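# Carry the tube rack to the bookcase's middle shelf

## Task

Take the tube rack off the shelved bench by the window and set it on the bookcase's middle shelf. At the end every tube must sit fully lowered in the rack. It fails if the rack or any tube touches the floor, or if the robot falls over or finishes leaning. Release the rack and back away at the end, because the rack must stay put without the robot holding it.

## Robot and tools

Robot: a Hello Robot Stretch 3 with a single arm. It has a two-wheeled base (0.33 m long, 0.34 m wide), a lift that rides up a mast, and an arm that extends sideways to the robot's right. The gripper cannot move forward by itself, so you drive the base to shift it fore and aft. Turning in place pivots about the point midway between the wheels, 0.05 m behind the front edge. With the arm pulled in and the wrist folded, a turn sweeps a 0.28 m radius. An unfolded, level gripper reaches past that radius.

Frames: the base frame has its origin on the floor between the drive wheels, with x forward, y left and z up. hand_pose is reported in this frame, at the point where the closed fingertips meet. With all wrist joints at zero, that frame's x points up, its y points back along the arm toward the mast, and its z points to the rear. The odometry frame is the base frame as it was when the scene began. base_odometry only counts wheel rotation, so wheel slip shows up as travel. Heading is positive to the left.

Tool execute_actions: its argument actions is a list holding one action, or an empty list to just read state and images. An action may hold base, joints, or both, plus optional contact_limits. The motions begin together and may finish at different times. base takes exactly one key. translate_m is a relative straight drive in metres from the current spot, -1 to 1, forward positive. rotate_rad is a relative turn in place in radians, -3.2 to 3.2, left (counter-clockwise) positive. The base cannot move sideways.

joints takes absolute targets by joint name, each its own number:
- lift_m: arm height on the mast, 0 to 1.1.
- arm_m: extension, 0 to 0.52.
- wrist_yaw_rad: -1.345 to 4.42. At 0 the gripper points along the arm, positive swings it toward the front, and 3.0 folds it over the base.
- wrist_pitch_rad: -1.57 to 0.451. 0 is level and negative tips the fingertips down.
- wrist_roll_rad: -2.911 to 2.911. At 0 the fingers sit side by side and level.
- gripper_m: -0.089 to 0.179, larger is wider. The real fingertip gap is smaller than this value, by about 0.007 when nearly shut and 0.025 when wide, and it is 0 below 0.007.
- head_pan_rad: -3.953 to 1.73. 0 looks forward, positive turns left, and -1.57 looks along the arm.
- head_tilt_rad: -1.53 to 0.419. 0 is level and negative looks down.
A joint or the base left out of an action may keep pushing toward its earlier target without that showing in the status. Any unknown key or out-of-range number rejects the whole call and nothing moves. One action lasts at most 15 s.

contact_limits accepts only arm_m, an effort percentage from 1 to 100. The arm stops (contact_stop) when its effort reaches that value, or its negative when retracting. Lower values are gentler, but a value that is too low stops the arm immediately. The limit stays in effect until the next action.

The cameras argument lists head_camera, nav_camera, wrist_camera or all. Leaving it out, or passing null or ["all"], returns every image. [] returns none. The pictures line gives the order of the images. If a result reports a stop, the later execute_actions, wait and finished_scene calls in that same reply are skipped.

Other tools:
- wait(seconds 0 to 10) commands nothing new and returns state and images.
- zoom_image(camera, region [x0,y0,x1,y1] in pixels, top-left origin, at most 504x504) gives a closer look at that camera's latest full image.
- finished_scene(scene) ends the given scene for good and reports whether the task succeeded.
Replying without any tool call ends everything.

Readings:
- lidar_m gives 12 rough distances in 30-degree sectors. Sector 1 is straight ahead and the rest go counter-clockwise (4 left, 7 behind, 10 right). "-" means nothing was seen. The scan plane is 0.17 m above the floor, so it sees table legs but not tabletops. It misses clear objects and sometimes thin legs, and the robot's own body can hide sectors 5, 6, 9 and 10.
- wrist_depth_mm and head_depth_mm are 7x7 grids of median depth. Wrist covers 45 to 1000 mm, head 280 to 4000 mm, and the head picture arrives sideways.
- motor_effort is a percent of maximum, with the peak in brackets. It carries fixed errors and noise.
- base_tilt is in degrees, forward and right positive, with up to about 4 degrees of fixed error.
- turned_by_wheels and turned_by_imu give the turn since the last result.
- base_status and joint_status report done, off_target (still pushing), contact_stop, time_out or torque_fault.
- on_its_own reports things you did not command. There, "held at" is the target being held, not the actual position.

Stops: the arm and the lift halt when they push firmly, then go slack until commanded again. A slack lift can sink under load or get pushed up when the fingers close on a surface. The base, wrist and head never stop on contact. A wrist servo that strains for several seconds shuts off for 10 s (torque_fault).

Gripper: to grasp, command a value below the object's width. To let go, open at least 0.02 past the value where contact happened. Neither the reading nor "done" confirms a hold, so check with the cameras. Squeezing too hard triggers a force reduction, and the object may slip.

Speed: the base moves fast (0.30 m/s, 1.9 rad/s) only when lift_m is below 0.30, arm_m is below 0.03 and wrist_yaw_rad is above 2.54. Otherwise it is capped at 0.10 m/s and 0.63 rad/s.

Self-collision: fold or unfold the wrist only with lift_m between 0.32 and 0.95, wrist_pitch_rad -0.4 and roll near 0. Once folded, the lift may go down to 0.25. If yaw drops below -0.4, keep pitch at -0.5 or lower.

Balance: pushing into something rigid with the gripper above about 0.45 m can tip the robot, and a repeated push after a contact_stop is riskier still. Do not drive while the gripper is pushing on or snagged on something fixed. If you snag while driving, especially in reverse, reverse the move in small steps. If the base leans, free the gripper, and if needed lower the lift to about 0.2.

Avoid drops, slips, slams and hard shoves. Loose objects may get nudged now and then. The simulation keeps running while you think, so a base command is measured from the last reported pose. Camera calibration (K, distortion, T_world_to_cam mapping base to camera) is given per camera and has small errors.

Each tool is called after ">>>" as name(argument=value, ...), one argument or row to a line, values as JSON.

## Session

>>> execute_actions(
  actions=[],
)

Scene clock: 0.00 s.
base_odometry: x=+0.000 y=+0.000 heading=+0.000 (m, m, rad; odometry frame)
turned_by_wheels: +0.000 (rad since the last result)
turned_by_imu: +0.000 (rad since the last result)
base_tilt: forward=+0.0 right=+2.8 (deg)
lidar_m: 2.03 1.87 2.22 1.79 2.16 1.56 1.20 1.15 1.33 1.75 1.78 1.92
head_depth_mm: 1918 2790 3008 2963 2930 2897 2545 / 1908 2768 2808 2792 2729 2720 2574 / 1897 2606 2605 2620 2560 2548 2490 / 1889 2476 2480 2464 2439 2265 2195 / 1874 2375 2367 2345 2264 2226 2207 / 1871 2248 2226 2190 2163 2107 2102 / 1851 2153 2125 2099 2047 2007 2005
base_status: not commanded
joint_positions: lift_m=+0.392 arm_m=+0.001 wrist_yaw_rad=+3.132 wrist_pitch_rad=-0.556 wrist_roll_rad=-0.002 gripper_m=+0.037 head_pan_rad=-0.005 head_tilt_rad=-0.017
joint_status: not commanded
motor_effort: left_wheel=+0 right_wheel=+0 lift_m=+22 arm_m=+0 wrist_yaw_rad=+1 wrist_pitch_rad=+4 wrist_roll_rad=+0 gripper_m=+1 head_pan_rad=+0 head_tilt_rad=+2 (%)
hand_pose: x=-0.0192 y=+0.0588 z=+0.3751 quat_wxyz=(+0.198, +0.680, +0.191, +0.680) (m; base frame)
wrist_depth_mm: - - - - - - - / - - - - - - - / - - - - - 981 968 / 820 833 806 822 791 793 798 / 691 688 677 671 680 656 657 / 595 588 585 591 589 572 564 / 516 524 - - 496 502 495
pictures: head_camera (sideways: a quarter turn clockwise sets it upright), nav_camera (sideways: a quarter turn counterclockwise sets it upright), wrist_camera
Images, in order (width x height): head_camera 896x504, nav_camera 672x504, wrist_camera 644x364.

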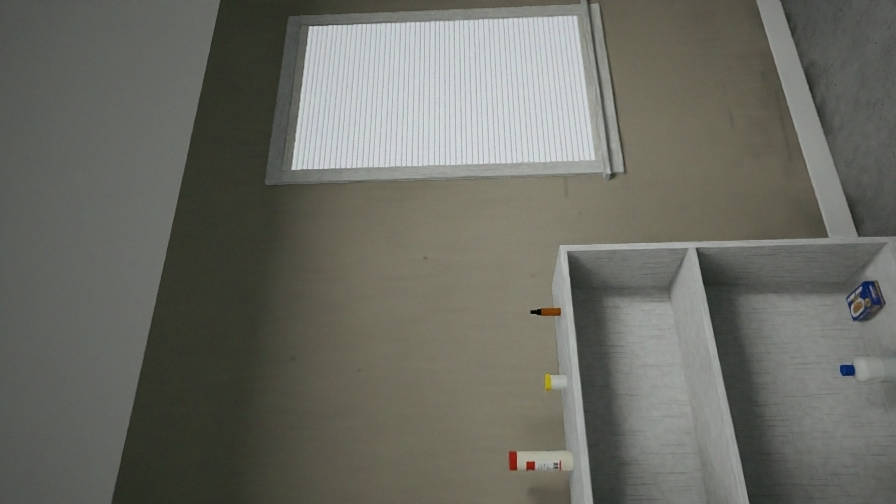

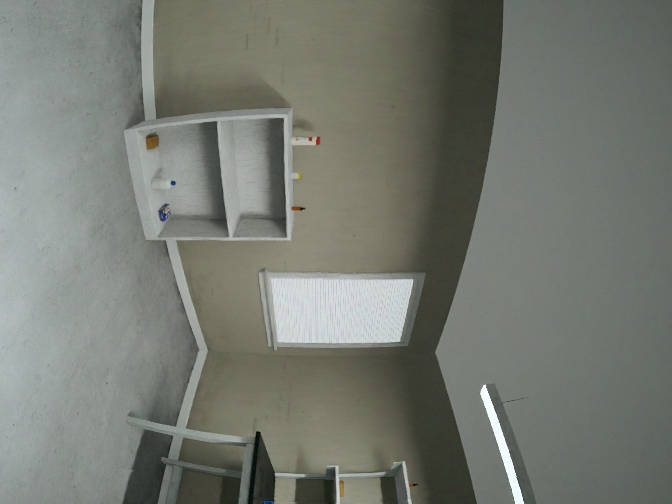

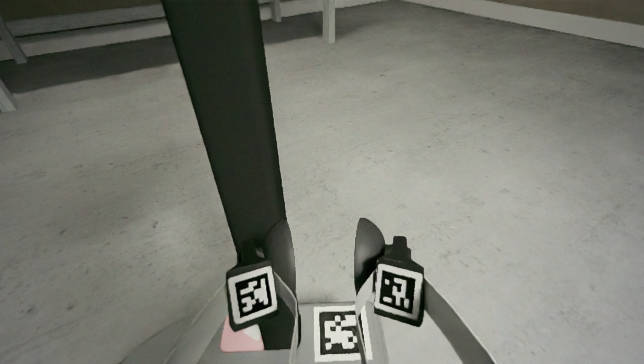

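>>> execute_actions(
  actions=[
    {"joints":{"head_pan_rad":-0.9,"head_tilt_rad":-0.35}},
  ],
  cameras=["head_camera","nav_camera"],
)

Scene clock: 1.17 s.
base_odometry: x=+0.000 y=+0.000 heading=+0.000 (m, m, rad; odometry frame)
turned_by_wheels: +0.000 (rad since the last result)
turned_by_imu: +0.000 (rad since the last result)
base_tilt: forward=+0.0 right=+2.8 (deg)
lidar_m: 2.03 1.86 2.23 1.79 2.16 1.55 1.20 1.15 1.33 1.75 1.77 1.92
head_depth_mm: 2153 2254 2349 2510 2567 2012 1593 / 2134 2306 2383 2045 2537 2038 1589 / 2195 2323 2449 2124 2578 2052 1597 / 2240 2347 2495 2678 2730 2053 1606 / 2272 2411 2535 2649 2710 2071 1624 / 2308 2440 2627 2014 2617 2085 1621 / 2387 2509 2642 2824 2967 2101 1638
base_status: not commanded
joint_positions: lift_m=+0.392 arm_m=+0.001 wrist_yaw_rad=+3.132 wrist_pitch_rad=-0.556 wrist_roll_rad=-0.002 gripper_m=+0.037 head_pan_rad=-0.893 head_tilt_rad=-0.345
joint_status: all done
motor_effort: left_wheel=+0(1) right_wheel=+0(0) lift_m=+21(22) arm_m=+0(1) wrist_yaw_rad=+0(0) wrist_pitch_rad=+4(4) wrist_roll_rad=+0(0) gripper_m=+1(0) head_pan_rad=-4(48) head_tilt_rad=-3(29) (%)
hand_pose: x=-0.0192 y=+0.0588 z=+0.3751 quat_wxyz=(+0.198, +0.680, +0.191, +0.680) (m; base frame)
wrist_depth_mm: - - - - - - - / - - - - - - - / - - - - - 998 988 / 835 833 793 804 798 811 788 / 695 683 683 682 680 666 658 / 589 593 594 591 587 569 561 / 513 524 - - 500 497 490
pictures: head_camera (sideways: a quarter turn clockwise sets it upright), nav_camera (sideways: a quarter turn counterclockwise sets it upright)
camera_calibration (this result's frames):
head_camera: T_world_to_cam=[[-0.172614, 0.285725, -0.942638, 1.24915], [0.750317, 0.658155, 0.0620983, -0.0793769], [0.638145, -0.696558, -0.327991, 0.376418], [0, 0, 0, 1]] pos_world=[0.0349699, -0.0424747, 1.30589]
nav_camera: T_world_to_cam=[[0.1841, -0.204648, 0.961367, -1.2055], [-0.801172, -0.597862, 0.0261544, 0.0229062], [0.569412, -0.775035, -0.274025, 0.321379], [0, 0, 0, 1]] pos_world=[0.0572871, 0.0160707, 1.2464]
Images, in order (width x height): head_camera 896x504, nav_camera 672x504.

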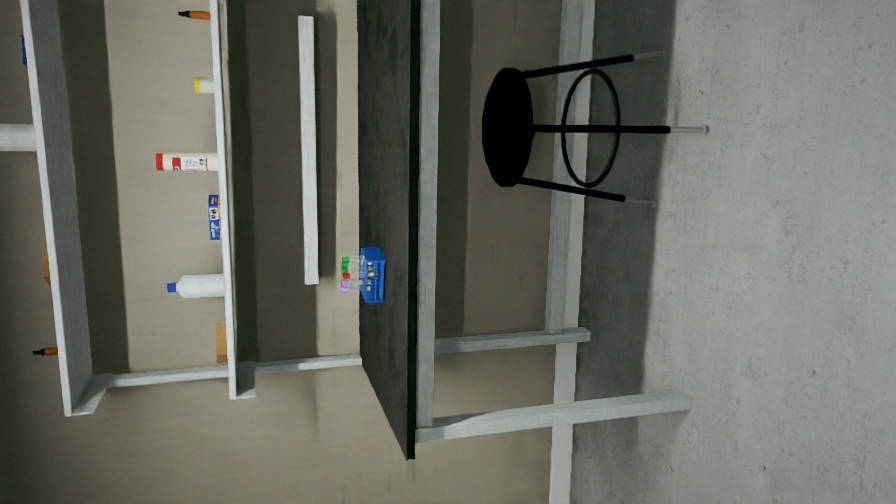

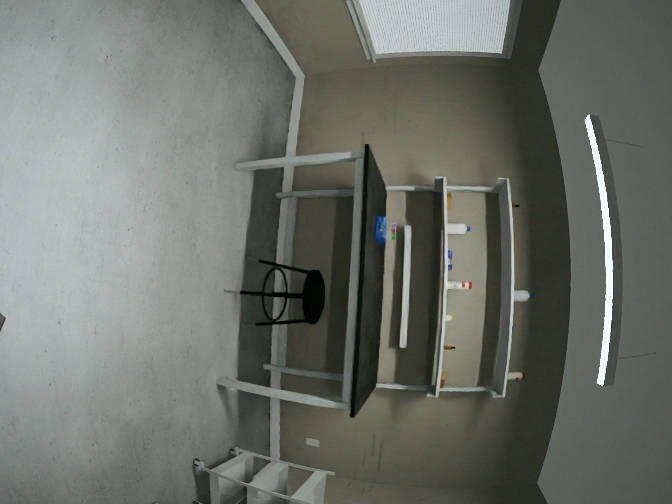

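>>> execute_actions(
  actions=[
    {"base":{"rotate_rad":-0.657},"joints":{"lift_m":0.28}},
  ],
  cameras=[],
)

>>> execute_actions(
  actions=[
    {"base":{"translate_m":1.0}},
  ],
  cameras=[],
)

>>> execute_actions(
  actions=[
    {"base":{"translate_m":0.2}},
  ],
  cameras=[],
)

>>> execute_actions(
  actions=[
    {"base":{"rotate_rad":1.147},"joints":{"lift_m":0.9,"wrist_pitch_rad":-0.4,"head_pan_rad":-1.57,"head_tilt_rad":-0.5}},
  ],
  cameras=["head_camera"],
)

Scene clock: 3.50 s.
base_odometry: x=+0.000 y=+0.000 heading=-0.657 (m, m, rad; odometry frame)
turned_by_wheels: -0.657 (rad since the last result)
turned_by_imu: -0.655 (rad since the last result)
base_tilt: forward=+0.1 right=+2.7 (deg)
lidar_m: 1.91 2.12 1.87 2.17 2.35 2.15 1.56 1.26 1.15 1.16 1.50 1.78
head_depth_mm: 2004 2076 2159 2180 2227 2004 1577 / 2262 2360 2485 2257 2171 1994 1599 / 2596 2727 2883 2927 2390 2027 1584 / 2520 2626 2795 2919 2845 2063 1608 / 2430 2514 2628 2736 2716 2022 1620 / 2306 2392 2493 2479 2610 2080 1618 / 2170 2304 2378 2037 2575 2097 1632
base_status: done
joint_positions: lift_m=+0.280 arm_m=+0.001 wrist_yaw_rad=+3.132 wrist_pitch_rad=-0.558 wrist_roll_rad=-0.002 gripper_m=+0.037 head_pan_rad=-0.893 head_tilt_rad=-0.346
joint_status: all done
motor_effort: left_wheel=+3(12) right_wheel=-2(8) lift_m=+17(18) arm_m=+0(0) wrist_yaw_rad=+1(0) wrist_pitch_rad=+5(5) wrist_roll_rad=+0(0) gripper_m=+0(0) head_pan_rad=-3(3) head_tilt_rad=-2(2) (%)
hand_pose: x=-0.0192 y=+0.0586 z=+0.2629 quat_wxyz=(+0.198, +0.680, +0.192, +0.680) (m; base frame)
wrist_depth_mm: - - - - - - - / - - - - - - - / 838 817 - 796 785 767 767 / 658 649 635 639 624 622 615 / 538 538 545 543 530 516 514 / 458 - - - 458 443 439 / - - - - 391 388 387
pictures: none
No camera images: the call's "cameras" was empty. Leave "cameras" out to get every camera's image.

Scene clock: 8.43 s.
base_odometry: x=+0.792 y=-0.611 heading=-0.657 (m, m, rad; odometry frame)
turned_by_wheels: +0.000 (rad since the last result)
turned_by_imu: -0.001 (rad since the last result)
base_tilt: forward=+0.0 right=+2.7 (deg)
lidar_m: 0.92 1.94 1.50 1.59 2.23 2.51 2.55 1.68 1.57 1.51 1.19 0.92
head_depth_mm: 1824 1932 2065 1330 2306 2021 1531 / 1723 1806 1940 1347 2135 2050 1587 / 1610 1669 1789 1364 998 1924 1589 / 1552 1614 1698 1389 951 1807 1512 / 1486 1531 1605 1403 899 1171 1570 / 1409 1464 1536 1432 861 1179 1573 / 1352 1386 1450 1449 870 1672 1579
base_status: done
joint_positions: lift_m=+0.280 arm_m=+0.001 wrist_yaw_rad=+3.132 wrist_pitch_rad=-0.558 wrist_roll_rad=-0.002 gripper_m=+0.037 head_pan_rad=-0.893 head_tilt_rad=-0.346
joint_status: not commanded
motor_effort: left_wheel=+4(17) right_wheel=-3(7) lift_m=+18(17) arm_m=+0(0) wrist_yaw_rad=+0(0) wrist_pitch_rad=+4(5) wrist_roll_rad=+0(0) gripper_m=+1(0) head_pan_rad=-3(4) head_tilt_rad=-2(2) (%)
hand_pose: x=-0.0192 y=+0.0586 z=+0.2629 quat_wxyz=(+0.198, +0.680, +0.192, +0.680) (m; base frame)
wrist_depth_mm: - - - - - - - / - - - - - - - / 826 809 - 789 788 771 760 / 647 631 625 628 622 613 613 / 538 533 544 545 529 513 515 / 462 - - - 459 442 440 / - - - - 393 390 386
pictures: none
No camera images: the call's "cameras" was empty. Leave "cameras" out to get every camera's image.

Scene clock: 10.90 s.
base_odometry: x=+0.950 y=-0.733 heading=-0.657 (m, m, rad; odometry frame)
turned_by_wheels: +0.000 (rad since the last result)
turned_by_imu: +0.000 (rad since the last result)
base_tilt: forward=+0.1 right=+2.5 (deg)
lidar_m: 0.72 1.70 1.43 1.57 2.14 2.68 2.75 1.83 1.65 1.14 0.78 0.90
head_depth_mm: 1604 1654 1800 1322 867 1999 1579 / 1473 1517 1655 1341 829 1827 1589 / 1431 1489 1589 1355 837 1074 1277 / 1364 1415 1475 1385 847 744 1004 / 1295 1340 1399 1406 855 695 1254 / 1239 1282 1334 1372 861 656 1526 / 1187 1216 1272 1316 870 624 1486
base_status: done
joint_positions: lift_m=+0.280 arm_m=+0.001 wrist_yaw_rad=+3.132 wrist_pitch_rad=-0.558 wrist_roll_rad=-0.002 gripper_m=+0.037 head_pan_rad=-0.893 head_tilt_rad=-0.346
joint_status: not commanded
motor_effort: left_wheel=+4(14) right_wheel=-3(7) lift_m=+17(17) arm_m=+0(1) wrist_yaw_rad=+1(0) wrist_pitch_rad=+4(5) wrist_roll_rad=+0(0) gripper_m=+1(0) head_pan_rad=-3(4) head_tilt_rad=-2(2) (%)
hand_pose: x=-0.0192 y=+0.0586 z=+0.2629 quat_wxyz=(+0.198, +0.680, +0.192, +0.680) (m; base frame)
wrist_depth_mm: - - - - - - - / - - - - - - - / 822 805 - 799 775 772 763 / 652 639 626 632 633 626 609 / 543 531 538 541 531 515 515 / 461 - - - 461 445 442 / - - - - 389 389 385
pictures: none
No camera images: the call's "cameras" was empty. Leave "cameras" out to get every camera's image.

Scene clock: 17.37 s.
base_odometry: x=+0.950 y=-0.733 heading=+0.490 (m, m, rad; odometry frame)
turned_by_wheels: +1.147 (rad since the last result)
turned_by_imu: +1.146 (rad since the last result)
base_tilt: forward=+0.1 right=+2.8 (deg)
lidar_m: 1.43 1.56 2.33 2.67 2.36 1.71 1.53 1.14 0.78 0.89 0.72 1.81
head_depth_mm: 1149 1244 1334 885 690 1088 1424 / 1149 1246 1329 891 697 1606 1352 / 1135 1249 1334 901 701 1656 1400 / 1163 1251 1330 884 706 1666 1409 / 1134 1260 1327 896 707 1674 1422 / 1148 1259 1328 934 711 1634 1423 / 1136 1237 1336 943 712 1721 1434
base_status: done
joint_positions: lift_m=+0.900 arm_m=+0.001 wrist_yaw_rad=+3.132 wrist_pitch_rad=-0.420 wrist_roll_rad=-0.002 gripper_m=+0.037 head_pan_rad=-1.563 head_tilt_rad=-0.494
joint_status: all done
motor_effort: left_wheel=-2(10) right_wheel=+2(7) lift_m=+26(26) arm_m=+0(1) wrist_yaw_rad=+0(1) wrist_pitch_rad=+6(6) wrist_roll_rad=+0(0) gripper_m=+0(0) head_pan_rad=-4(43) head_tilt_rad=-3(20) (%)
hand_pose: x=-0.0190 y=+0.0781 z=+0.9120 quat_wxyz=(+0.151, +0.691, +0.144, +0.692) (m; base frame)
wrist_depth_mm: - - - - - - - / - - - - - - - / - - - - - - - / - - - - - - - / - - - - - - - / - - - - - - - / - - - - - - -
pictures: head_camera (sideways: a quarter turn clockwise sets it upright)
camera_calibration (this result's frames):
head_camera: T_world_to_cam=[[0.0411243, 0.467401, -0.883088, 1.17014], [0.996905, 0.0400734, 0.0676347, -0.0880763], [0.0670009, -0.883137, -0.464306, 0.557292], [0, 0, 0, 1]] pos_world=[0.00234333, -0.0512316, 1.29805]
Images, in order (width x height): head_camera 896x504.

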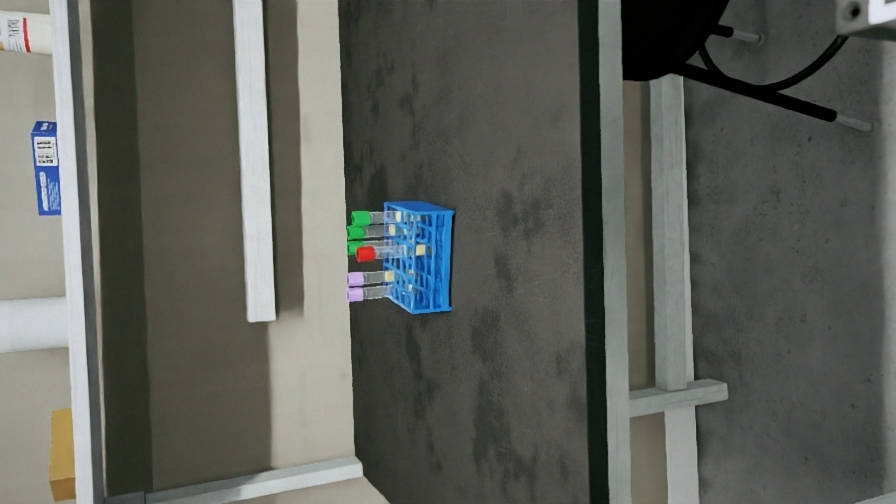

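>>> execute_actions(
  actions=[
    {"base":{"translate_m":0.1},"joints":{"wrist_yaw_rad":0,"gripper_m":0.179}},
  ],
  cameras=[],
)

>>> execute_actions(
  actions=[
    {"joints":{"wrist_pitch_rad":0.03,"arm_m":0.3}},
  ],
)

Scene clock: 20.00 s.
base_odometry: x=+1.039 y=-0.686 heading=+0.490 (m, m, rad; odometry frame)
turned_by_wheels: +0.000 (rad since the last result)
turned_by_imu: +0.000 (rad since the last result)
base_tilt: forward=+0.0 right=+2.8 (deg)
lidar_m: 1.33 1.47 2.20 2.66 3.14 1.91 1.63 1.23 0.84 1.24 0.67 1.70
head_depth_mm: 1160 1240 1331 881 690 1596 1371 / 1133 1243 1327 890 696 1655 - / 1145 1240 1328 867 699 1684 - / 994 1244 1335 910 702 1665 1407 / 1153 1249 1326 924 704 1625 1380 / 1139 1249 1317 933 707 1717 1416 / 1114 1237 1354 946 710 1600 872
base_status: done
joint_positions: lift_m=+0.900 arm_m=+0.001 wrist_yaw_rad=+0.002 wrist_pitch_rad=-0.420 wrist_roll_rad=-0.002 gripper_m=+0.179 head_pan_rad=-1.563 head_tilt_rad=-0.494
joint_status: all done
motor_effort: left_wheel=-2(4) right_wheel=+2(7) lift_m=+26(26) arm_m=+0(0) wrist_yaw_rad=-3(4) wrist_pitch_rad=+6(6) wrist_roll_rad=+0(0) gripper_m=+1(84) head_pan_rad=-4(3) head_tilt_rad=-3(3) (%)
hand_pose: x=-0.0210 y=-0.3703 z=+0.9120 quat_wxyz=(+0.693, +0.149, -0.690, -0.147) (m; base frame)
wrist_depth_mm: 966 954 974 931 991 - 962 / - 526 517 495 483 468 454 / 335 349 344 342 354 351 348 / 397 - - - - 843 - / 456 - - - - 730 - / - - - - - - - / - - - - - - -
pictures: none
No camera images: the call's "cameras" was empty. Leave "cameras" out to get every camera's image.

Scene clock: 23.43 s.
base_odometry: x=+1.039 y=-0.686 heading=+0.490 (m, m, rad; odometry frame)
turned_by_wheels: +0.000 (rad since the last result)
turned_by_imu: +0.000 (rad since the last result)
base_tilt: forward=+0.1 right=+2.8 (deg)
lidar_m: 1.33 1.47 2.19 2.66 3.14 1.92 1.63 1.23 0.84 1.24 0.67 1.70
head_depth_mm: 1150 1244 1326 996 - 1592 1352 / 1130 1239 1320 - 1200 1645 1394 / 1140 1243 1330 - 1684 1660 1400 / 994 1241 1324 910 702 1666 1412 / 1154 1253 1325 923 704 1628 1418 / 1140 1251 1317 932 708 1708 1419 / 1096 1234 1351 945 709 1593 873
base_status: not commanded
joint_positions: lift_m=+0.900 arm_m=+0.300 wrist_yaw_rad=+0.001 wrist_pitch_rad=+0.008 wrist_roll_rad=-0.002 gripper_m=+0.179 head_pan_rad=-1.563 head_tilt_rad=-0.494
joint_status: all done
motor_effort: left_wheel=-3(3) right_wheel=+2(2) lift_m=+27(26) arm_m=+2(2) wrist_yaw_rad=-1(3) wrist_pitch_rad=+7(7) wrist_roll_rad=+0(0) gripper_m=+0(0) head_pan_rad=-3(4) head_tilt_rad=-4(3) (%)
hand_pose: x=-0.0212 y=-0.7011 z=+1.0164 quat_wxyz=(+0.708, -0.002, -0.706, +0.003) (m; base frame)
wrist_depth_mm: 760 666 722 786 784 806 819 / 765 769 790 798 812 823 840 / 773 799 804 811 811 832 853 / 796 813 802 825 855 856 862 / 801 662 597 388 502 582 536 / 407 383 376 324 338 353 372 / - 270 272 268 266 262 245
pictures: head_camera (sideways: a quarter turn clockwise sets it upright), nav_camera (sideways: a quarter turn counterclockwise sets it upright), wrist_camera
camera_calibration (this result's frames):
head_camera: T_world_to_cam=[[0.0411937, 0.467395, -0.883088, 1.17014], [0.996911, 0.0399256, 0.0676347, -0.0880764], [0.0668699, -0.883147, -0.464306, 0.557293], [0, 0, 0, 1]] pos_world=[0.00233573, -0.051231, 1.29805]
nav_camera: T_world_to_cam=[[0.0182015, -0.414397, 0.909914, -1.13732], [-0.999197, 0.0249406, 0.031346, 0.0173608], [-0.0356835, -0.909754, -0.41361, 0.506729], [0, 0, 0, 1]] pos_world=[0.0561297, -0.0107379, 1.24391]
wrist_camera: T_world_to_cam=[[-0.999531, 0.014688, -0.0268634, 0.0145151], [0.0283594, 0.113509, -0.993132, 1.13083], [-0.0115378, -0.993428, -0.113872, -0.419914], [0, 0, 0, 1]] pos_world=[-0.0224064, -0.545727, 1.07564]
Images, in order (width x height): head_camera 896x504, nav_camera 672x504, wrist_camera 644x364.

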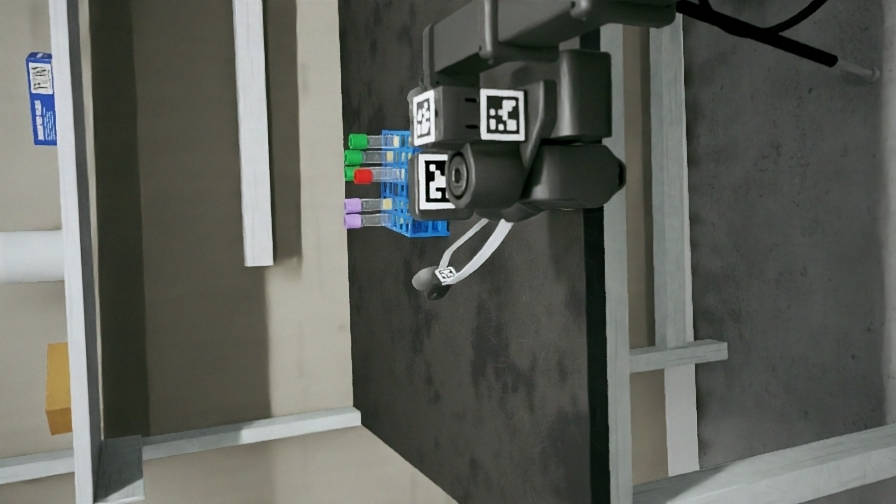

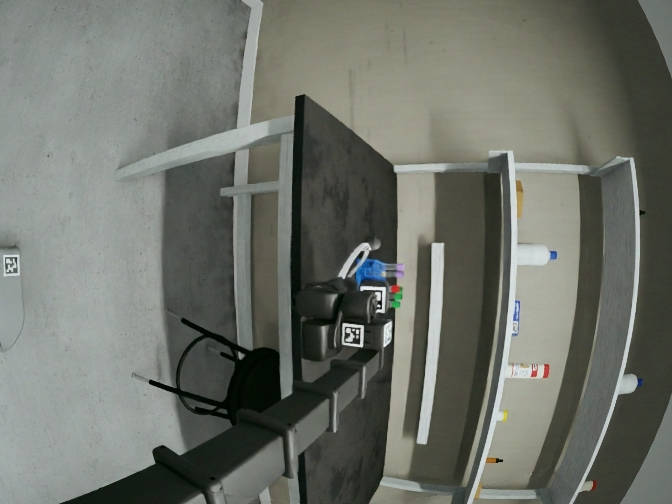

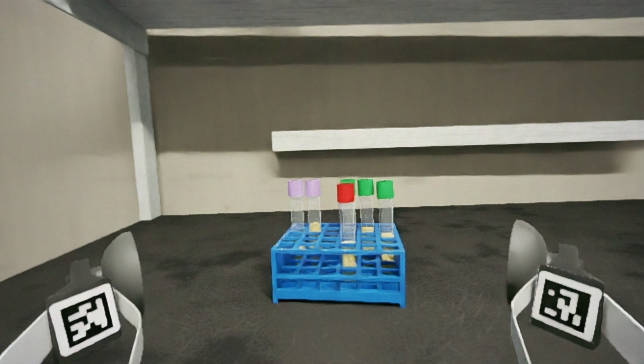

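>>> execute_actions(
  actions=[
    {"base":{"translate_m":-0.015},"joints":{"lift_m":0.82,"arm_m":0.4}},
  ],
  cameras=["wrist_camera","nav_camera"],
)

Scene clock: 25.57 s.
base_odometry: x=+1.025 y=-0.693 heading=+0.490 (m, m, rad; odometry frame)
turned_by_wheels: +0.000 (rad since the last result)
turned_by_imu: -0.005 (rad since the last result)
base_tilt: forward=+0.1 right=+2.8 (deg)
lidar_m: 1.35 1.48 2.21 2.66 3.11 1.90 1.62 1.22 0.83 1.24 0.68 1.72
head_depth_mm: 1162 1253 1328 930 - 1601 1355 / 1137 1244 1323 1002 701 1638 1390 / 1147 1244 1327 895 704 1658 1391 / 995 1243 1327 877 702 1664 1405 / 1157 1256 1331 920 706 1621 1406 / 1142 1253 1320 929 707 1685 1423 / 1113 1239 1334 943 709 1696 879
base_status: done
joint_positions: lift_m=+0.844 arm_m=+0.400 wrist_yaw_rad=+0.001 wrist_pitch_rad=+0.027 wrist_roll_rad=-0.002 gripper_m=+0.179 head_pan_rad=-1.563 head_tilt_rad=-0.495
joint_status: lift_m contact_stop (moved -0.055 of -0.080); the others done
on_its_own: lift_m is slack since a contact_stop, until your next command for it (your +0.820 is given up)
motor_effort: left_wheel=-2(8) right_wheel=+1(6) lift_m=+21(23) arm_m=+3(9) wrist_yaw_rad=-1(2) wrist_pitch_rad=+1(16) wrist_roll_rad=+0(0) gripper_m=+0(0) head_pan_rad=-4(3) head_tilt_rad=-2(3) (%)
hand_pose: x=-0.0212 y=-0.8014 z=+0.9659 quat_wxyz=(+0.708, -0.009, -0.706, +0.010) (m; base frame)
wrist_depth_mm: 671 675 692 701 708 721 738 / 679 695 697 714 722 738 746 / 674 696 712 644 653 743 761 / 696 708 721 729 744 753 771 / 476 461 283 248 268 422 387 / 292 270 244 227 221 249 263 / - 189 191 187 185 182 171
pictures: nav_camera (sideways: a quarter turn counterclockwise sets it upright), wrist_camera
camera_calibration (this result's frames):
nav_camera: T_world_to_cam=[[0.0181857, -0.41498, 0.909649, -1.13698], [-0.999196, 0.0249694, 0.0313668, 0.0173337], [-0.03573, -0.909488, -0.414192, 0.507486], [0, 0, 0, 1]] pos_world=[0.0561289, -0.0107033, 1.2439]
wrist_camera: T_world_to_cam=[[-0.999535, 0.0144222, -0.0268826, 0.0143726], [0.0281225, 0.0940683, -0.995168, 1.07847], [-0.0118237, -0.995461, -0.0944301, -0.545713], [0, 0, 0, 1]] pos_world=[-0.0224156, -0.644893, 1.02211]
Images, in order (width x height): nav_camera 672x504, wrist_camera 644x364.

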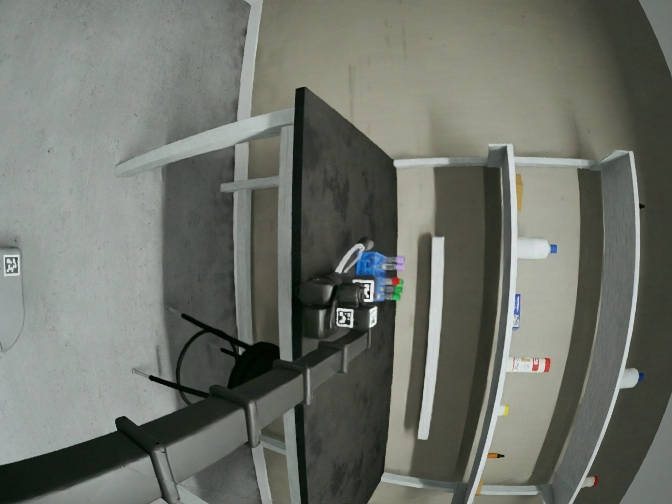

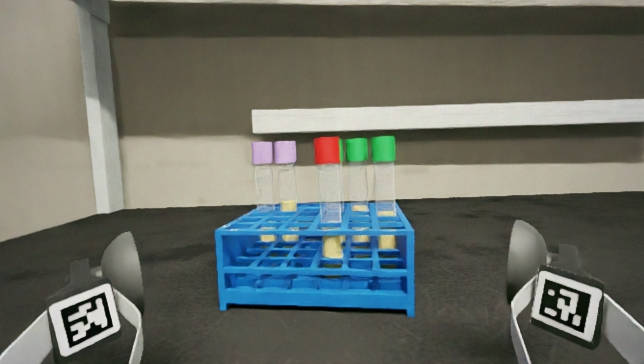

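>>> execute_actions(
  actions=[
    {"base":{"translate_m":0.005},"joints":{"lift_m":0.855,"arm_m":0.51,"wrist_pitch_rad":-0.1}},
  ],
  cameras=["wrist_camera"],
)

>>> execute_actions(
  actions=[
    {"joints":{"gripper_m":0.09}},
  ],
  cameras=[],
)

>>> execute_actions(
  actions=[
    {"joints":{"lift_m":0.92,"head_pan_rad":0.3,"head_tilt_rad":-0.5}},
  ],
)

Scene clock: 27.77 s.
base_odometry: x=+1.030 y=-0.690 heading=+0.490 (m, m, rad; odometry frame)
turned_by_wheels: +0.000 (rad since the last result)
turned_by_imu: +0.000 (rad since the last result)
base_tilt: forward=+0.1 right=+2.7 (deg)
lidar_m: 1.34 1.48 2.20 2.65 3.13 1.90 1.62 1.22 0.83 1.24 0.68 1.71
head_depth_mm: 1158 1240 1333 936 - 1605 1321 / 1133 1246 1326 - 694 1650 1388 / 1146 1240 1336 - 699 1662 1399 / 988 1236 1332 878 703 1668 1412 / 1154 1250 1326 923 703 1631 1414 / 1138 1252 1324 932 706 1706 1415 / 1106 1224 1358 946 705 1697 886
base_status: done
joint_positions: lift_m=+0.855 arm_m=+0.510 wrist_yaw_rad=+0.000 wrist_pitch_rad=-0.103 wrist_roll_rad=-0.002 gripper_m=+0.179 head_pan_rad=-1.563 head_tilt_rad=-0.495
joint_status: all done
motor_effort: left_wheel=-2(7) right_wheel=+2(7) lift_m=+23(27) arm_m=+2(1) wrist_yaw_rad=+1(1) wrist_pitch_rad=+1(3) wrist_roll_rad=+0(0) gripper_m=+0(0) head_pan_rad=-3(3) head_tilt_rad=-2(2) (%)
hand_pose: x=-0.0215 y=-0.9070 z=+0.9432 quat_wxyz=(+0.707, +0.037, -0.705, -0.037) (m; base frame)
wrist_depth_mm: 503 554 555 569 582 582 593 / 531 571 504 503 160 612 621 / 556 584 598 605 616 632 644 / 519 510 487 471 453 439 425 / 295 288 140 138 143 264 259 / 213 126 142 136 131 99 197 / - 134 126 125 127 117 140
pictures: wrist_camera
camera_calibration (this result's frames):
wrist_camera: T_world_to_cam=[[-0.999515, 0.0189909, -0.0246642, 0.0170324], [0.0282832, 0.223116, -0.974382, 1.16325], [-0.0130014, -0.974607, -0.223545, -0.512288], [0, 0, 0, 1]] pos_world=[-0.0225367, -0.759142, 1.01935]
Images, in order (width x height): wrist_camera 644x364.

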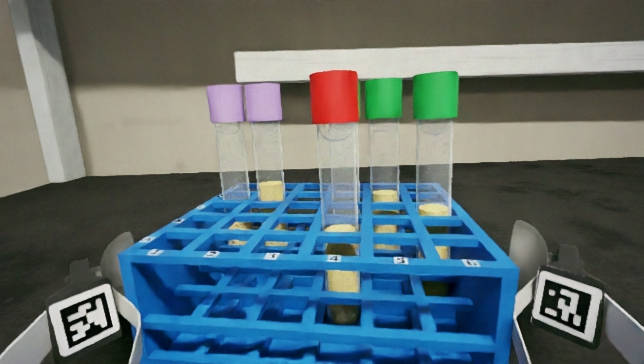

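Scene clock: 29.13 s.
base_odometry: x=+1.030 y=-0.690 heading=+0.490 (m, m, rad; odometry frame)
turned_by_wheels: +0.000 (rad since the last result)
turned_by_imu: +0.000 (rad since the last result)
base_tilt: forward=+0.0 right=+2.6 (deg)
lidar_m: 1.34 1.47 2.20 2.66 3.13 1.91 1.63 1.22 0.83 1.24 0.68 1.72
head_depth_mm: 1155 1236 1332 932 - 1594 1319 / 1134 1244 1326 - 693 1648 1399 / 1146 1243 1327 - 700 1655 1402 / 990 1242 1324 877 703 1667 1410 / 1159 1253 1327 920 704 1630 1413 / 1142 1247 1323 933 707 1693 1429 / 1100 1224 1354 942 704 1687 883
base_status: not commanded
joint_positions: lift_m=+0.855 arm_m=+0.510 wrist_yaw_rad=+0.000 wrist_pitch_rad=-0.103 wrist_roll_rad=-0.002 gripper_m=+0.092 head_pan_rad=-1.563 head_tilt_rad=-0.495
joint_status: all done
motor_effort: left_wheel=-1(2) right_wheel=+1(2) lift_m=+22(23) arm_m=+2(3) wrist_yaw_rad=+0(1) wrist_pitch_rad=+1(1) wrist_roll_rad=+0(0) gripper_m=-31(99) head_pan_rad=-4(3) head_tilt_rad=-3(2) (%)
hand_pose: x=-0.0215 y=-0.9070 z=+0.9433 quat_wxyz=(+0.707, +0.037, -0.705, -0.037) (m; base frame)
wrist_depth_mm: 506 545 561 574 580 585 594 / 535 571 506 499 505 610 615 / 544 592 598 603 620 634 643 / 514 516 487 217 452 440 422 / 297 259 144 137 142 284 259 / 212 132 159 141 131 103 187 / - 137 127 124 127 127 140
pictures: none
No camera images: the call's "cameras" was empty. Leave "cameras" out to get every camera's image.

Scene clock: 30.60 s.
base_odometry: x=+1.030 y=-0.690 heading=+0.490 (m, m, rad; odometry frame)
turned_by_wheels: +0.000 (rad since the last result)
turned_by_imu: +0.000 (rad since the last result)
base_tilt: forward=+0.0 right=+2.7 (deg)
lidar_m: 1.34 1.48 2.21 2.66 3.13 1.90 1.62 1.22 0.83 1.24 0.67 1.72
head_depth_mm: 1353 1442 1556 1677 1839 1696 1389 / 1379 1477 1569 1661 1874 1691 1390 / 1415 1505 1612 1698 1884 1715 1405 / 1454 1550 1663 1745 1914 1724 1404 / 1491 1590 1704 1866 1992 1739 1413 / 1536 1633 1755 1847 1927 1744 1420 / 1576 1712 1636 2050 2200 1750 1425
base_status: not commanded
joint_positions: lift_m=+0.920 arm_m=+0.510 wrist_yaw_rad=+0.000 wrist_pitch_rad=-0.133 wrist_roll_rad=-0.001 gripper_m=+0.098 head_pan_rad=+0.293 head_tilt_rad=-0.495
joint_status: all done
on_its_own: gripper_m is held at +0.097, not at your +0.090, by its stall guard, which is still easing
motor_effort: left_wheel=-1(1) right_wheel=+1(1) lift_m=+26(29) arm_m=+2(2) wrist_yaw_rad=+1(1) wrist_pitch_rad=+10(10) wrist_roll_rad=-1(1) gripper_m=-28(31) head_pan_rad=+4(50) head_tilt_rad=-2(4) (%)
hand_pose: x=-0.0215 y=-0.9055 z=+1.0005 quat_wxyz=(+0.706, +0.047, -0.705, -0.047) (m; base frame)
wrist_depth_mm: 515 544 559 561 572 584 594 / 515 571 571 578 519 527 608 / 556 588 598 607 622 635 639 / 582 610 615 222 203 643 589 / 427 427 408 403 392 416 380 / 307 136 182 194 157 110 281 / - 126 142 137 145 120 217
pictures: head_camera (sideways: a quarter turn clockwise sets it upright), nav_camera (sideways: a quarter turn counterclockwise sets it upright), wrist_camera
camera_calibration (this result's frames):
head_camera: T_world_to_cam=[[-0.460657, -0.092074, -0.88279, 1.17281], [-0.318627, 0.945462, 0.0676553, -0.0800783], [0.828415, 0.312447, -0.464871, 0.553382], [0, 0, 0, 1]] pos_world=[0.0563197, 0.0107943, 1.29802]
nav_camera: T_world_to_cam=[[0.393111, 0.134173, 0.909649, -1.13926], [0.257083, -0.96588, 0.0313668, 0.00967039], [0.882821, 0.221524, -0.414192, 0.501882], [0, 0, 0, 1]] pos_world=[0.00229961, 0.0510197, 1.2439]
wrist_camera: T_world_to_cam=[[-0.999475, 0.0199201, -0.0255526, 0.0201464], [0.0297509, 0.251931, -0.967288, 1.23778], [-0.012831, -0.96754, -0.252392, -0.462744], [0, 0, 0, 1]] pos_world=[-0.0226267, -0.75996, 1.08101]
Images, in order (width x height): head_camera 896x504, nav_camera 672x504, wrist_camera 644x364.

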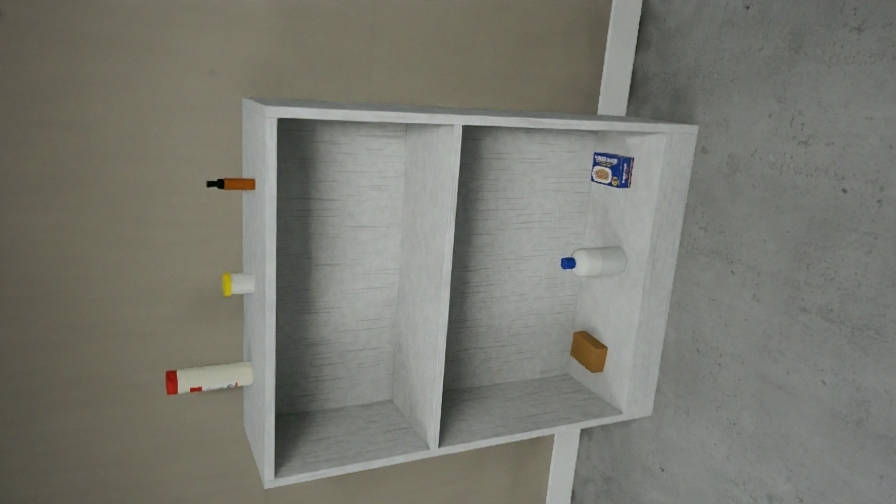

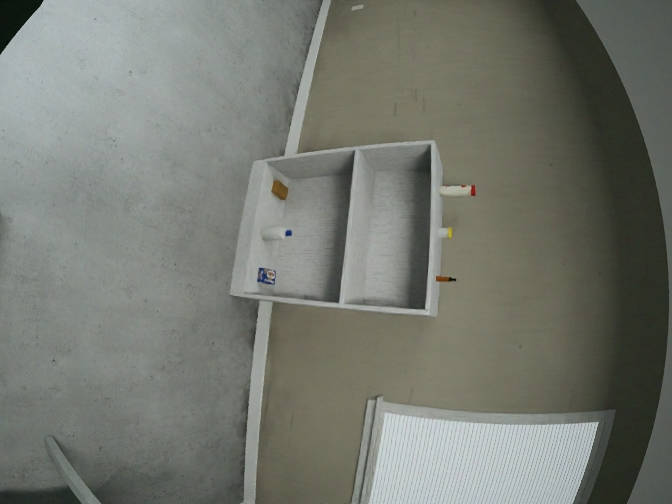

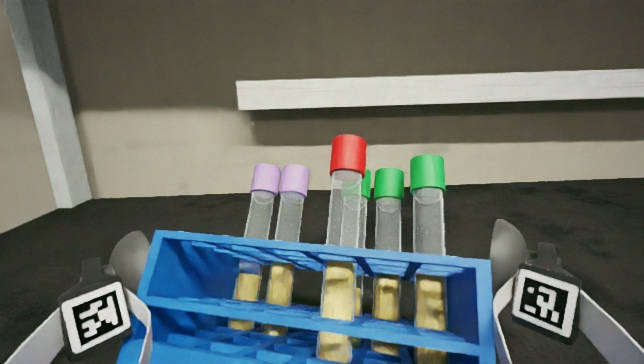

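>>> execute_actions(
  actions=[
    {"joints":{"lift_m":0.857}},
  ],
  cameras=[],
)

>>> execute_actions(
  actions=[
    {"joints":{"arm_m":0.42}},
  ],
  cameras=[],
)

>>> execute_actions(
  actions=[
    {"joints":{"gripper_m":0.179}},
  ],
  cameras=[],
)

>>> execute_actions(
  actions=[
    {"joints":{"arm_m":0.455}},
  ],
  cameras=["wrist_camera"],
)

>>> execute_actions(
  actions=[
    {"joints":{"gripper_m":0.1}},
  ],
  cameras=[],
)

>>> execute_actions(
  actions=[
    {"joints":{"lift_m":0.9}},
  ],
  cameras=["wrist_camera"],
)

Scene clock: 32.23 s.
base_odometry: x=+1.030 y=-0.690 heading=+0.490 (m, m, rad; odometry frame)
turned_by_wheels: +0.000 (rad since the last result)
turned_by_imu: +0.000 (rad since the last result)
base_tilt: forward=+0.0 right=+2.6 (deg)
lidar_m: 1.34 1.48 2.20 2.66 3.13 1.90 1.63 1.22 0.83 1.24 0.68 1.72
head_depth_mm: 1349 1441 1555 1695 1850 1699 1385 / 1392 1471 1566 1666 1868 1698 1394 / 1417 1512 1619 1696 1875 1705 1403 / 1452 1555 1653 1746 1916 1729 1414 / 1496 1607 1718 1870 1983 1734 1413 / 1534 1628 1741 1829 1921 1757 1422 / 1581 1717 1633 2042 2185 1756 1431
base_status: not commanded
joint_positions: lift_m=+0.857 arm_m=+0.510 wrist_yaw_rad=+0.000 wrist_pitch_rad=-0.110 wrist_roll_rad=+0.003 gripper_m=+0.105 head_pan_rad=+0.293 head_tilt_rad=-0.495
joint_status: all done
on_its_own: gripper_m is held at +0.104, not at your +0.090, by its stall guard, which is still easing
motor_effort: left_wheel=-1(1) right_wheel=+2(1) lift_m=+16(21) arm_m=+1(2) wrist_yaw_rad=+0(1) wrist_pitch_rad=+3(10) wrist_roll_rad=-3(3) gripper_m=-26(27) head_pan_rad=+5(4) head_tilt_rad=-3(3) (%)
hand_pose: x=-0.0215 y=-0.9067 z=+0.9439 quat_wxyz=(+0.705, +0.039, -0.707, -0.039) (m; base frame)
wrist_depth_mm: 521 549 560 571 572 581 589 / 521 570 503 501 507 613 625 / 553 582 594 607 620 633 639 / 518 501 480 213 210 426 410 / 296 280 144 137 146 270 254 / 207 131 158 142 137 104 186 / - 140 128 121 126 127 140
pictures: none
No camera images: the call's "cameras" was empty. Leave "cameras" out to get every camera's image.

Scene clock: 34.13 s.
base_odometry: x=+1.030 y=-0.690 heading=+0.490 (m, m, rad; odometry frame)
turned_by_wheels: +0.000 (rad since the last result)
turned_by_imu: +0.000 (rad since the last result)
base_tilt: forward=-0.1 right=+2.8 (deg)
lidar_m: 1.34 1.48 2.20 2.67 3.14 1.91 1.62 1.22 0.83 1.24 0.68 1.71
head_depth_mm: 1344 1446 1549 1696 1836 1687 1386 / 1378 1475 1563 1691 1863 1705 1395 / 1415 1499 1617 1694 1889 1713 1402 / 1449 1552 1669 1752 1912 1719 1405 / 1489 1602 1710 1880 1968 1724 1413 / 1533 1639 1735 1825 1915 1735 1424 / 1583 1718 1629 2041 2182 1759 1431
base_status: not commanded
joint_positions: lift_m=+0.857 arm_m=+0.420 wrist_yaw_rad=+0.000 wrist_pitch_rad=-0.110 wrist_roll_rad=+0.003 gripper_m=+0.114 head_pan_rad=+0.293 head_tilt_rad=-0.495
joint_status: all done
on_its_own: gripper_m is held at +0.113, not at your +0.090, by its stall guard, which is still easing
motor_effort: left_wheel=-1(1) right_wheel=+1(1) lift_m=+17(16) arm_m=-3(1) wrist_yaw_rad=+0(0) wrist_pitch_rad=+3(3) wrist_roll_rad=-3(3) gripper_m=-22(24) head_pan_rad=+5(4) head_tilt_rad=-2(3) (%)
hand_pose: x=-0.0215 y=-0.8174 z=+0.9440 quat_wxyz=(+0.705, +0.039, -0.707, -0.039) (m; base frame)
wrist_depth_mm: 603 626 641 651 666 667 672 / 632 644 654 584 164 700 708 / 663 668 685 694 704 715 724 / 676 507 485 215 209 425 408 / 298 281 145 137 146 264 255 / 207 131 153 142 138 104 186 / - 144 129 122 127 128 140
pictures: none
No camera images: the call's "cameras" was empty. Leave "cameras" out to get every camera's image.

Scene clock: 35.27 s.
base_odometry: x=+1.030 y=-0.690 heading=+0.490 (m, m, rad; odometry frame)
turned_by_wheels: +0.000 (rad since the last result)
turned_by_imu: +0.000 (rad since the last result)
base_tilt: forward=+0.0 right=+2.8 (deg)
lidar_m: 1.34 1.48 2.19 2.66 3.12 1.90 1.62 1.22 0.83 1.24 0.68 1.72
head_depth_mm: 1350 1439 1554 1687 1847 1685 1384 / 1382 1472 1574 1681 1867 1685 1395 / 1419 1510 1611 1700 1882 1708 1398 / 1457 1545 1663 1757 1924 1735 1405 / 1498 1589 1718 1889 2002 1733 1416 / 1539 1633 1749 1839 1916 1745 1421 / 1574 1716 1637 2044 2215 1761 1438
base_status: not commanded
joint_positions: lift_m=+0.857 arm_m=+0.420 wrist_yaw_rad=+0.000 wrist_pitch_rad=-0.117 wrist_roll_rad=+0.003 gripper_m=+0.179 head_pan_rad=+0.293 head_tilt_rad=-0.495
joint_status: all done
motor_effort: left_wheel=+0(1) right_wheel=+1(1) lift_m=+17(17) arm_m=-3(3) wrist_yaw_rad=+0(1) wrist_pitch_rad=+5(5) wrist_roll_rad=-3(3) gripper_m=+0(82) head_pan_rad=+4(4) head_tilt_rad=-3(3) (%)
hand_pose: x=-0.0215 y=-0.8169 z=+0.9421 quat_wxyz=(+0.705, +0.042, -0.707, -0.042) (m; base frame)
wrist_depth_mm: 611 626 630 651 659 662 677 / 631 648 648 175 159 689 714 / 661 680 678 698 707 718 730 / 630 482 466 383 207 408 395 / 290 271 140 134 141 253 250 / 203 130 150 144 148 108 191 / - 138 130 122 124 125 137
pictures: none
No camera images: the call's "cameras" was empty. Leave "cameras" out to get every camera's image.

Scene clock: 36.57 s.
base_odometry: x=+1.030 y=-0.690 heading=+0.490 (m, m, rad; odometry frame)
turned_by_wheels: +0.000 (rad since the last result)
turned_by_imu: +0.000 (rad since the last result)
base_tilt: forward=+0.0 right=+2.8 (deg)
lidar_m: 1.34 1.48 2.20 2.66 3.11 1.90 1.62 1.22 0.83 1.24 0.68 1.72
head_depth_mm: 1345 1442 1560 1679 1841 1704 1392 / 1376 1480 1571 1677 1863 1710 1394 / 1416 1512 1620 1693 1876 1703 1394 / 1451 1545 1654 1735 1906 1728 1404 / 1491 1601 1712 1883 1982 1729 1413 / 1530 1642 1735 1840 1920 1754 1422 / 1588 1721 1629 2045 2191 1749 1429
base_status: not commanded
joint_positions: lift_m=+0.857 arm_m=+0.455 wrist_yaw_rad=+0.000 wrist_pitch_rad=-0.118 wrist_roll_rad=+0.003 gripper_m=+0.179 head_pan_rad=+0.293 head_tilt_rad=-0.495
joint_status: all done
motor_effort: left_wheel=-1(1) right_wheel=+0(1) lift_m=+16(16) arm_m=+2(1) wrist_yaw_rad=+0(1) wrist_pitch_rad=+5(5) wrist_roll_rad=-3(3) gripper_m=+0(1) head_pan_rad=+5(4) head_tilt_rad=-2(3) (%)
hand_pose: x=-0.0214 y=-0.8513 z=+0.9419 quat_wxyz=(+0.705, +0.042, -0.707, -0.042) (m; base frame)
wrist_depth_mm: 573 599 601 620 629 625 642 / 594 617 617 110 139 569 667 / 616 642 648 657 671 677 691 / 499 483 458 345 422 404 391 / 288 270 140 133 126 137 249 / 208 128 132 122 99 90 190 / - 129 120 116 124 98 137
pictures: wrist_camera
camera_calibration (this result's frames):
wrist_camera: T_world_to_cam=[[-0.99937, 0.0194959, -0.0296438, 0.0211864], [0.0334262, 0.237201, -0.970885, 1.15838], [-0.0118968, -0.971265, -0.237703, -0.442096], [0, 0, 0, 1]] pos_world=[-0.0228067, -0.704574, 1.02019]
Images, in order (width x height): wrist_camera 644x364.

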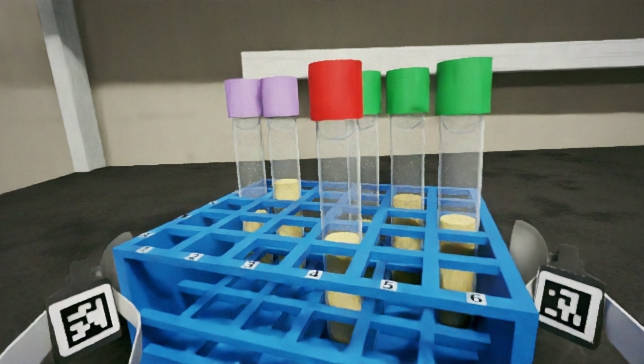

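Scene clock: 37.83 s.
base_odometry: x=+1.030 y=-0.690 heading=+0.490 (m, m, rad; odometry frame)
turned_by_wheels: +0.000 (rad since the last result)
turned_by_imu: +0.000 (rad since the last result)
base_tilt: forward=+0.2 right=+2.8 (deg)
lidar_m: 1.34 1.48 2.20 2.66 3.14 1.91 1.62 1.22 0.83 1.24 0.67 1.71
head_depth_mm: 1347 1440 1556 1681 1846 1695 1386 / 1384 1478 1572 1676 1863 1693 1389 / 1414 1505 1615 1681 1890 1719 1400 / 1454 1554 1667 1752 1919 1715 1403 / 1495 1595 1722 1872 1986 1738 1412 / 1536 1632 1744 1833 1925 1740 1422 / 1580 1710 1634 2028 2200 1762 1434
base_status: not commanded
joint_positions: lift_m=+0.857 arm_m=+0.455 wrist_yaw_rad=-0.001 wrist_pitch_rad=-0.118 wrist_roll_rad=+0.003 gripper_m=+0.101 head_pan_rad=+0.293 head_tilt_rad=-0.495
joint_status: all done
motor_effort: left_wheel=-1(1) right_wheel=+1(1) lift_m=+17(16) arm_m=+2(2) wrist_yaw_rad=+1(1) wrist_pitch_rad=+5(5) wrist_roll_rad=-3(3) gripper_m=-28(99) head_pan_rad=+4(4) head_tilt_rad=-3(2) (%)
hand_pose: x=-0.0216 y=-0.8513 z=+0.9419 quat_wxyz=(+0.705, +0.042, -0.707, -0.042) (m; base frame)
wrist_depth_mm: 559 596 608 619 624 634 646 / 597 621 611 145 143 568 672 / 626 641 650 671 666 685 686 / 502 484 460 203 422 406 394 / 289 242 139 130 129 140 248 / 207 132 144 122 121 85 182 / - 133 122 116 117 106 138
pictures: none
No camera images: the call's "cameras" was empty. Leave "cameras" out to get every camera's image.

Scene clock: 39.03 s.
base_odometry: x=+1.030 y=-0.690 heading=+0.490 (m, m, rad; odometry frame)
turned_by_wheels: +0.000 (rad since the last result)
turned_by_imu: +0.000 (rad since the last result)
base_tilt: forward=+0.1 right=+2.9 (deg)
lidar_m: 1.34 1.48 2.20 2.66 3.13 1.90 1.62 1.22 0.83 1.24 0.68 1.72
head_depth_mm: 1349 1438 1560 1687 1839 1695 1387 / 1384 1479 1569 1678 1874 1699 1395 / 1420 1505 1595 1697 1880 1715 1402 / 1463 1548 1657 1748 1920 1720 1409 / 1496 1600 1725 1880 1971 1727 1415 / 1533 1633 1748 1826 1917 1748 1427 / 1580 1720 1632 2046 2193 1754 1425
base_status: not commanded
joint_positions: lift_m=+0.900 arm_m=+0.455 wrist_yaw_rad=-0.001 wrist_pitch_rad=-0.134 wrist_roll_rad=+0.003 gripper_m=+0.108 head_pan_rad=+0.293 head_tilt_rad=-0.495
joint_status: all done
on_its_own: gripper_m is held at +0.107, not at your +0.100, by its stall guard, which is still easing
motor_effort: left_wheel=-1(1) right_wheel=+1(1) lift_m=+28(28) arm_m=+1(2) wrist_yaw_rad=+1(1) wrist_pitch_rad=+10(10) wrist_roll_rad=-3(3) gripper_m=-24(28) head_pan_rad=+4(4) head_tilt_rad=-3(3) (%)
hand_pose: x=-0.0216 y=-0.8504 z=+0.9802 quat_wxyz=(+0.705, +0.047, -0.706, -0.048) (m; base frame)
wrist_depth_mm: 575 595 600 622 622 634 650 / 600 610 616 576 566 578 661 / 621 634 654 203 168 688 710 / 648 605 590 511 539 531 510 / 380 371 180 310 345 360 331 / 287 133 162 150 159 84 245 / - 128 128 118 113 103 187
pictures: wrist_camera
camera_calibration (this result's frames):
wrist_camera: T_world_to_cam=[[-0.999355, 0.0207637, -0.0293043, 0.0228525], [0.0336073, 0.25289, -0.966911, 1.20484], [-0.0126659, -0.967272, -0.253424, -0.413336], [0, 0, 0, 1]] pos_world=[-0.022889, -0.704976, 1.0609]
Images, in order (width x height): wrist_camera 644x364.

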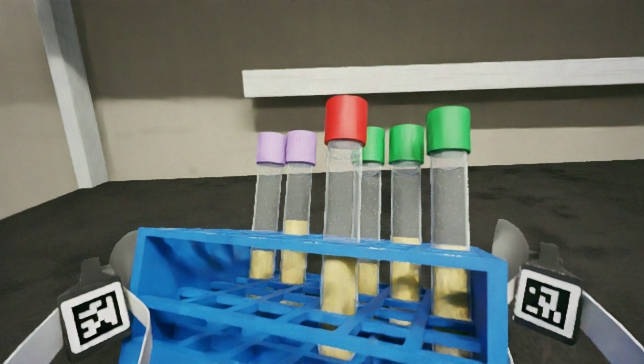

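>>> execute_actions(
  actions=[
    {"joints":{"lift_m":0.857}},
  ],
  cameras=[],
)

>>> execute_actions(
  actions=[
    {"joints":{"gripper_m":0.179}},
  ],
  cameras=["wrist_camera"],
)

>>> execute_actions(
  actions=[
    {"joints":{"arm_m":0.49}},
  ],
  cameras=["wrist_camera"],
)

Scene clock: 40.40 s.
base_odometry: x=+1.030 y=-0.690 heading=+0.490 (m, m, rad; odometry frame)
turned_by_wheels: +0.000 (rad since the last result)
turned_by_imu: +0.000 (rad since the last result)
base_tilt: forward=+0.0 right=+2.8 (deg)
lidar_m: 1.34 1.48 2.21 2.66 3.12 1.90 1.62 1.22 0.83 1.24 0.68 1.71
head_depth_mm: 1349 1441 1558 1690 1835 1685 1384 / 1376 1474 1564 1687 1865 1696 1393 / 1419 1507 1615 1691 1881 1711 1403 / 1457 1543 1666 1748 1908 1709 1412 / 1495 1601 1727 1877 1991 1734 1422 / 1527 1631 1755 1830 1927 1750 1425 / 1577 1716 1634 2039 2196 1755 1429
base_status: not commanded
joint_positions: lift_m=+0.857 arm_m=+0.455 wrist_yaw_rad=-0.001 wrist_pitch_rad=-0.116 wrist_roll_rad=+0.003 gripper_m=+0.114 head_pan_rad=+0.293 head_tilt_rad=-0.495
joint_status: all done
on_its_own: gripper_m is held at +0.113, not at your +0.100, by its stall guard, which is still easing
motor_effort: left_wheel=-1(1) right_wheel=+1(1) lift_m=+17(21) arm_m=+2(2) wrist_yaw_rad=+1(1) wrist_pitch_rad=+5(10) wrist_roll_rad=-3(3) gripper_m=-19(26) head_pan_rad=+4(5) head_tilt_rad=-3(3) (%)
hand_pose: x=-0.0216 y=-0.8514 z=+0.9424 quat_wxyz=(+0.705, +0.041, -0.707, -0.042) (m; base frame)
wrist_depth_mm: 572 596 602 617 633 630 640 / 593 617 612 146 148 571 674 / 621 638 645 667 676 684 684 / 510 489 464 349 428 410 397 / 290 263 146 130 129 237 251 / 209 133 140 123 130 85 183 / - 133 121 116 117 105 138
pictures: none
No camera images: the call's "cameras" was empty. Leave "cameras" out to get every camera's image.

Scene clock: 41.53 s.
base_odometry: x=+1.030 y=-0.690 heading=+0.490 (m, m, rad; odometry frame)
turned_by_wheels: +0.000 (rad since the last result)
turned_by_imu: +0.000 (rad since the last result)
base_tilt: forward=+0.1 right=+2.8 (deg)
lidar_m: 1.34 1.48 2.20 2.67 3.16 1.91 1.62 1.22 0.83 1.24 0.68 1.71
head_depth_mm: 1348 1442 1555 1692 1836 1710 1384 / 1375 1472 1564 1672 1870 1702 1392 / 1420 1502 1621 1696 1892 1708 1398 / 1457 1550 1674 1746 1927 1718 1401 / 1494 1590 1733 1877 1995 1727 1418 / 1534 1642 1753 1826 1932 1736 1421 / 1571 1711 1639 2029 2195 1768 1435
base_status: not commanded
joint_positions: lift_m=+0.857 arm_m=+0.455 wrist_yaw_rad=+0.000 wrist_pitch_rad=-0.117 wrist_roll_rad=+0.003 gripper_m=+0.179 head_pan_rad=+0.293 head_tilt_rad=-0.495
joint_status: all done
motor_effort: left_wheel=-1(1) right_wheel=+0(1) lift_m=+17(17) arm_m=+2(2) wrist_yaw_rad=+1(1) wrist_pitch_rad=+5(5) wrist_roll_rad=-3(3) gripper_m=+1(83) head_pan_rad=+4(5) head_tilt_rad=-2(2) (%)
hand_pose: x=-0.0215 y=-0.8514 z=+0.9421 quat_wxyz=(+0.705, +0.042, -0.707, -0.042) (m; base frame)
wrist_depth_mm: 580 589 610 611 633 629 650 / 598 618 614 146 144 570 675 / 625 641 647 655 672 680 693 / 494 480 463 204 426 409 393 / 289 252 149 132 130 179 251 / 203 131 139 123 120 90 190 / - 139 122 119 116 104 137
pictures: wrist_camera
camera_calibration (this result's frames):
wrist_camera: T_world_to_cam=[[-0.999364, 0.0198303, -0.0296379, 0.0213822], [0.0334896, 0.236371, -0.971086, 1.15808], [-0.0122514, -0.971461, -0.236884, -0.443069], [0, 0, 0, 1]] pos_world=[-0.0228433, -0.704586, 1.02028]
Images, in order (width x height): wrist_camera 644x364.

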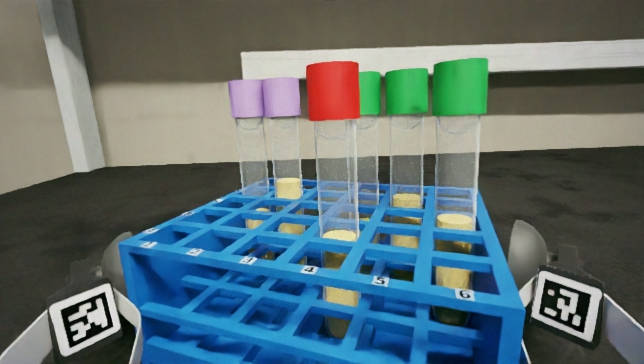

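Scene clock: 42.83 s.
base_odometry: x=+1.030 y=-0.690 heading=+0.490 (m, m, rad; odometry frame)
turned_by_wheels: +0.000 (rad since the last result)
turned_by_imu: +0.000 (rad since the last result)
base_tilt: forward=-0.1 right=+2.8 (deg)
lidar_m: 1.34 1.48 2.20 2.66 3.14 1.90 1.62 1.22 0.83 1.24 0.68 1.71
head_depth_mm: 1350 1443 1552 1694 1839 1691 1384 / 1376 1475 1573 1666 1874 1700 1399 / 1420 1510 1617 1694 1865 1708 1409 / 1453 1543 1665 1745 1915 1713 1417 / 1497 1592 1701 1883 1969 1738 1411 / 1532 1631 1738 1832 1926 1741 1419 / 1579 1721 1629 2047 2212 1753 1425
base_status: not commanded
joint_positions: lift_m=+0.857 arm_m=+0.490 wrist_yaw_rad=+0.000 wrist_pitch_rad=-0.118 wrist_roll_rad=+0.003 gripper_m=+0.179 head_pan_rad=+0.293 head_tilt_rad=-0.495
joint_status: all done
motor_effort: left_wheel=-1(1) right_wheel=+1(1) lift_m=+16(16) arm_m=+2(2) wrist_yaw_rad=+1(0) wrist_pitch_rad=+5(5) wrist_roll_rad=-3(3) gripper_m=+1(1) head_pan_rad=+4(4) head_tilt_rad=-3(3) (%)
hand_pose: x=-0.0215 y=-0.8863 z=+0.9419 quat_wxyz=(+0.705, +0.042, -0.707, -0.042) (m; base frame)
wrist_depth_mm: 537 572 575 582 593 595 610 / 564 581 587 96 128 96 633 / 574 607 619 623 635 651 663 / 501 478 458 432 423 406 391 / 289 190 140 134 129 131 248 / 207 131 104 98 98 92 190 / - 126 123 111 74 69 137
pictures: wrist_camera
camera_calibration (this result's frames):
wrist_camera: T_world_to_cam=[[-0.999366, 0.0197611, -0.0296189, 0.0220127], [0.0334664, 0.237299, -0.97086, 1.16671], [-0.0121567, -0.971236, -0.23781, -0.475969], [0, 0, 0, 1]] pos_world=[-0.0228331, -0.739573, 1.02018]
Images, in order (width x height): wrist_camera 644x364.

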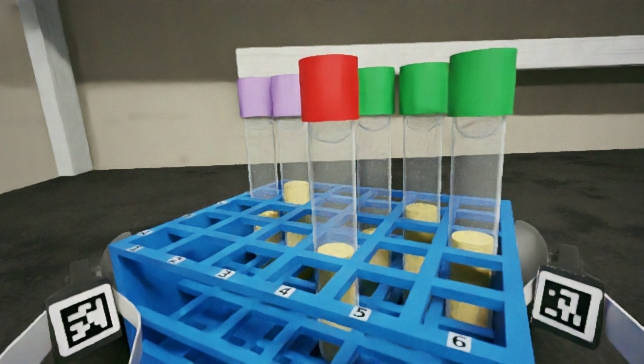

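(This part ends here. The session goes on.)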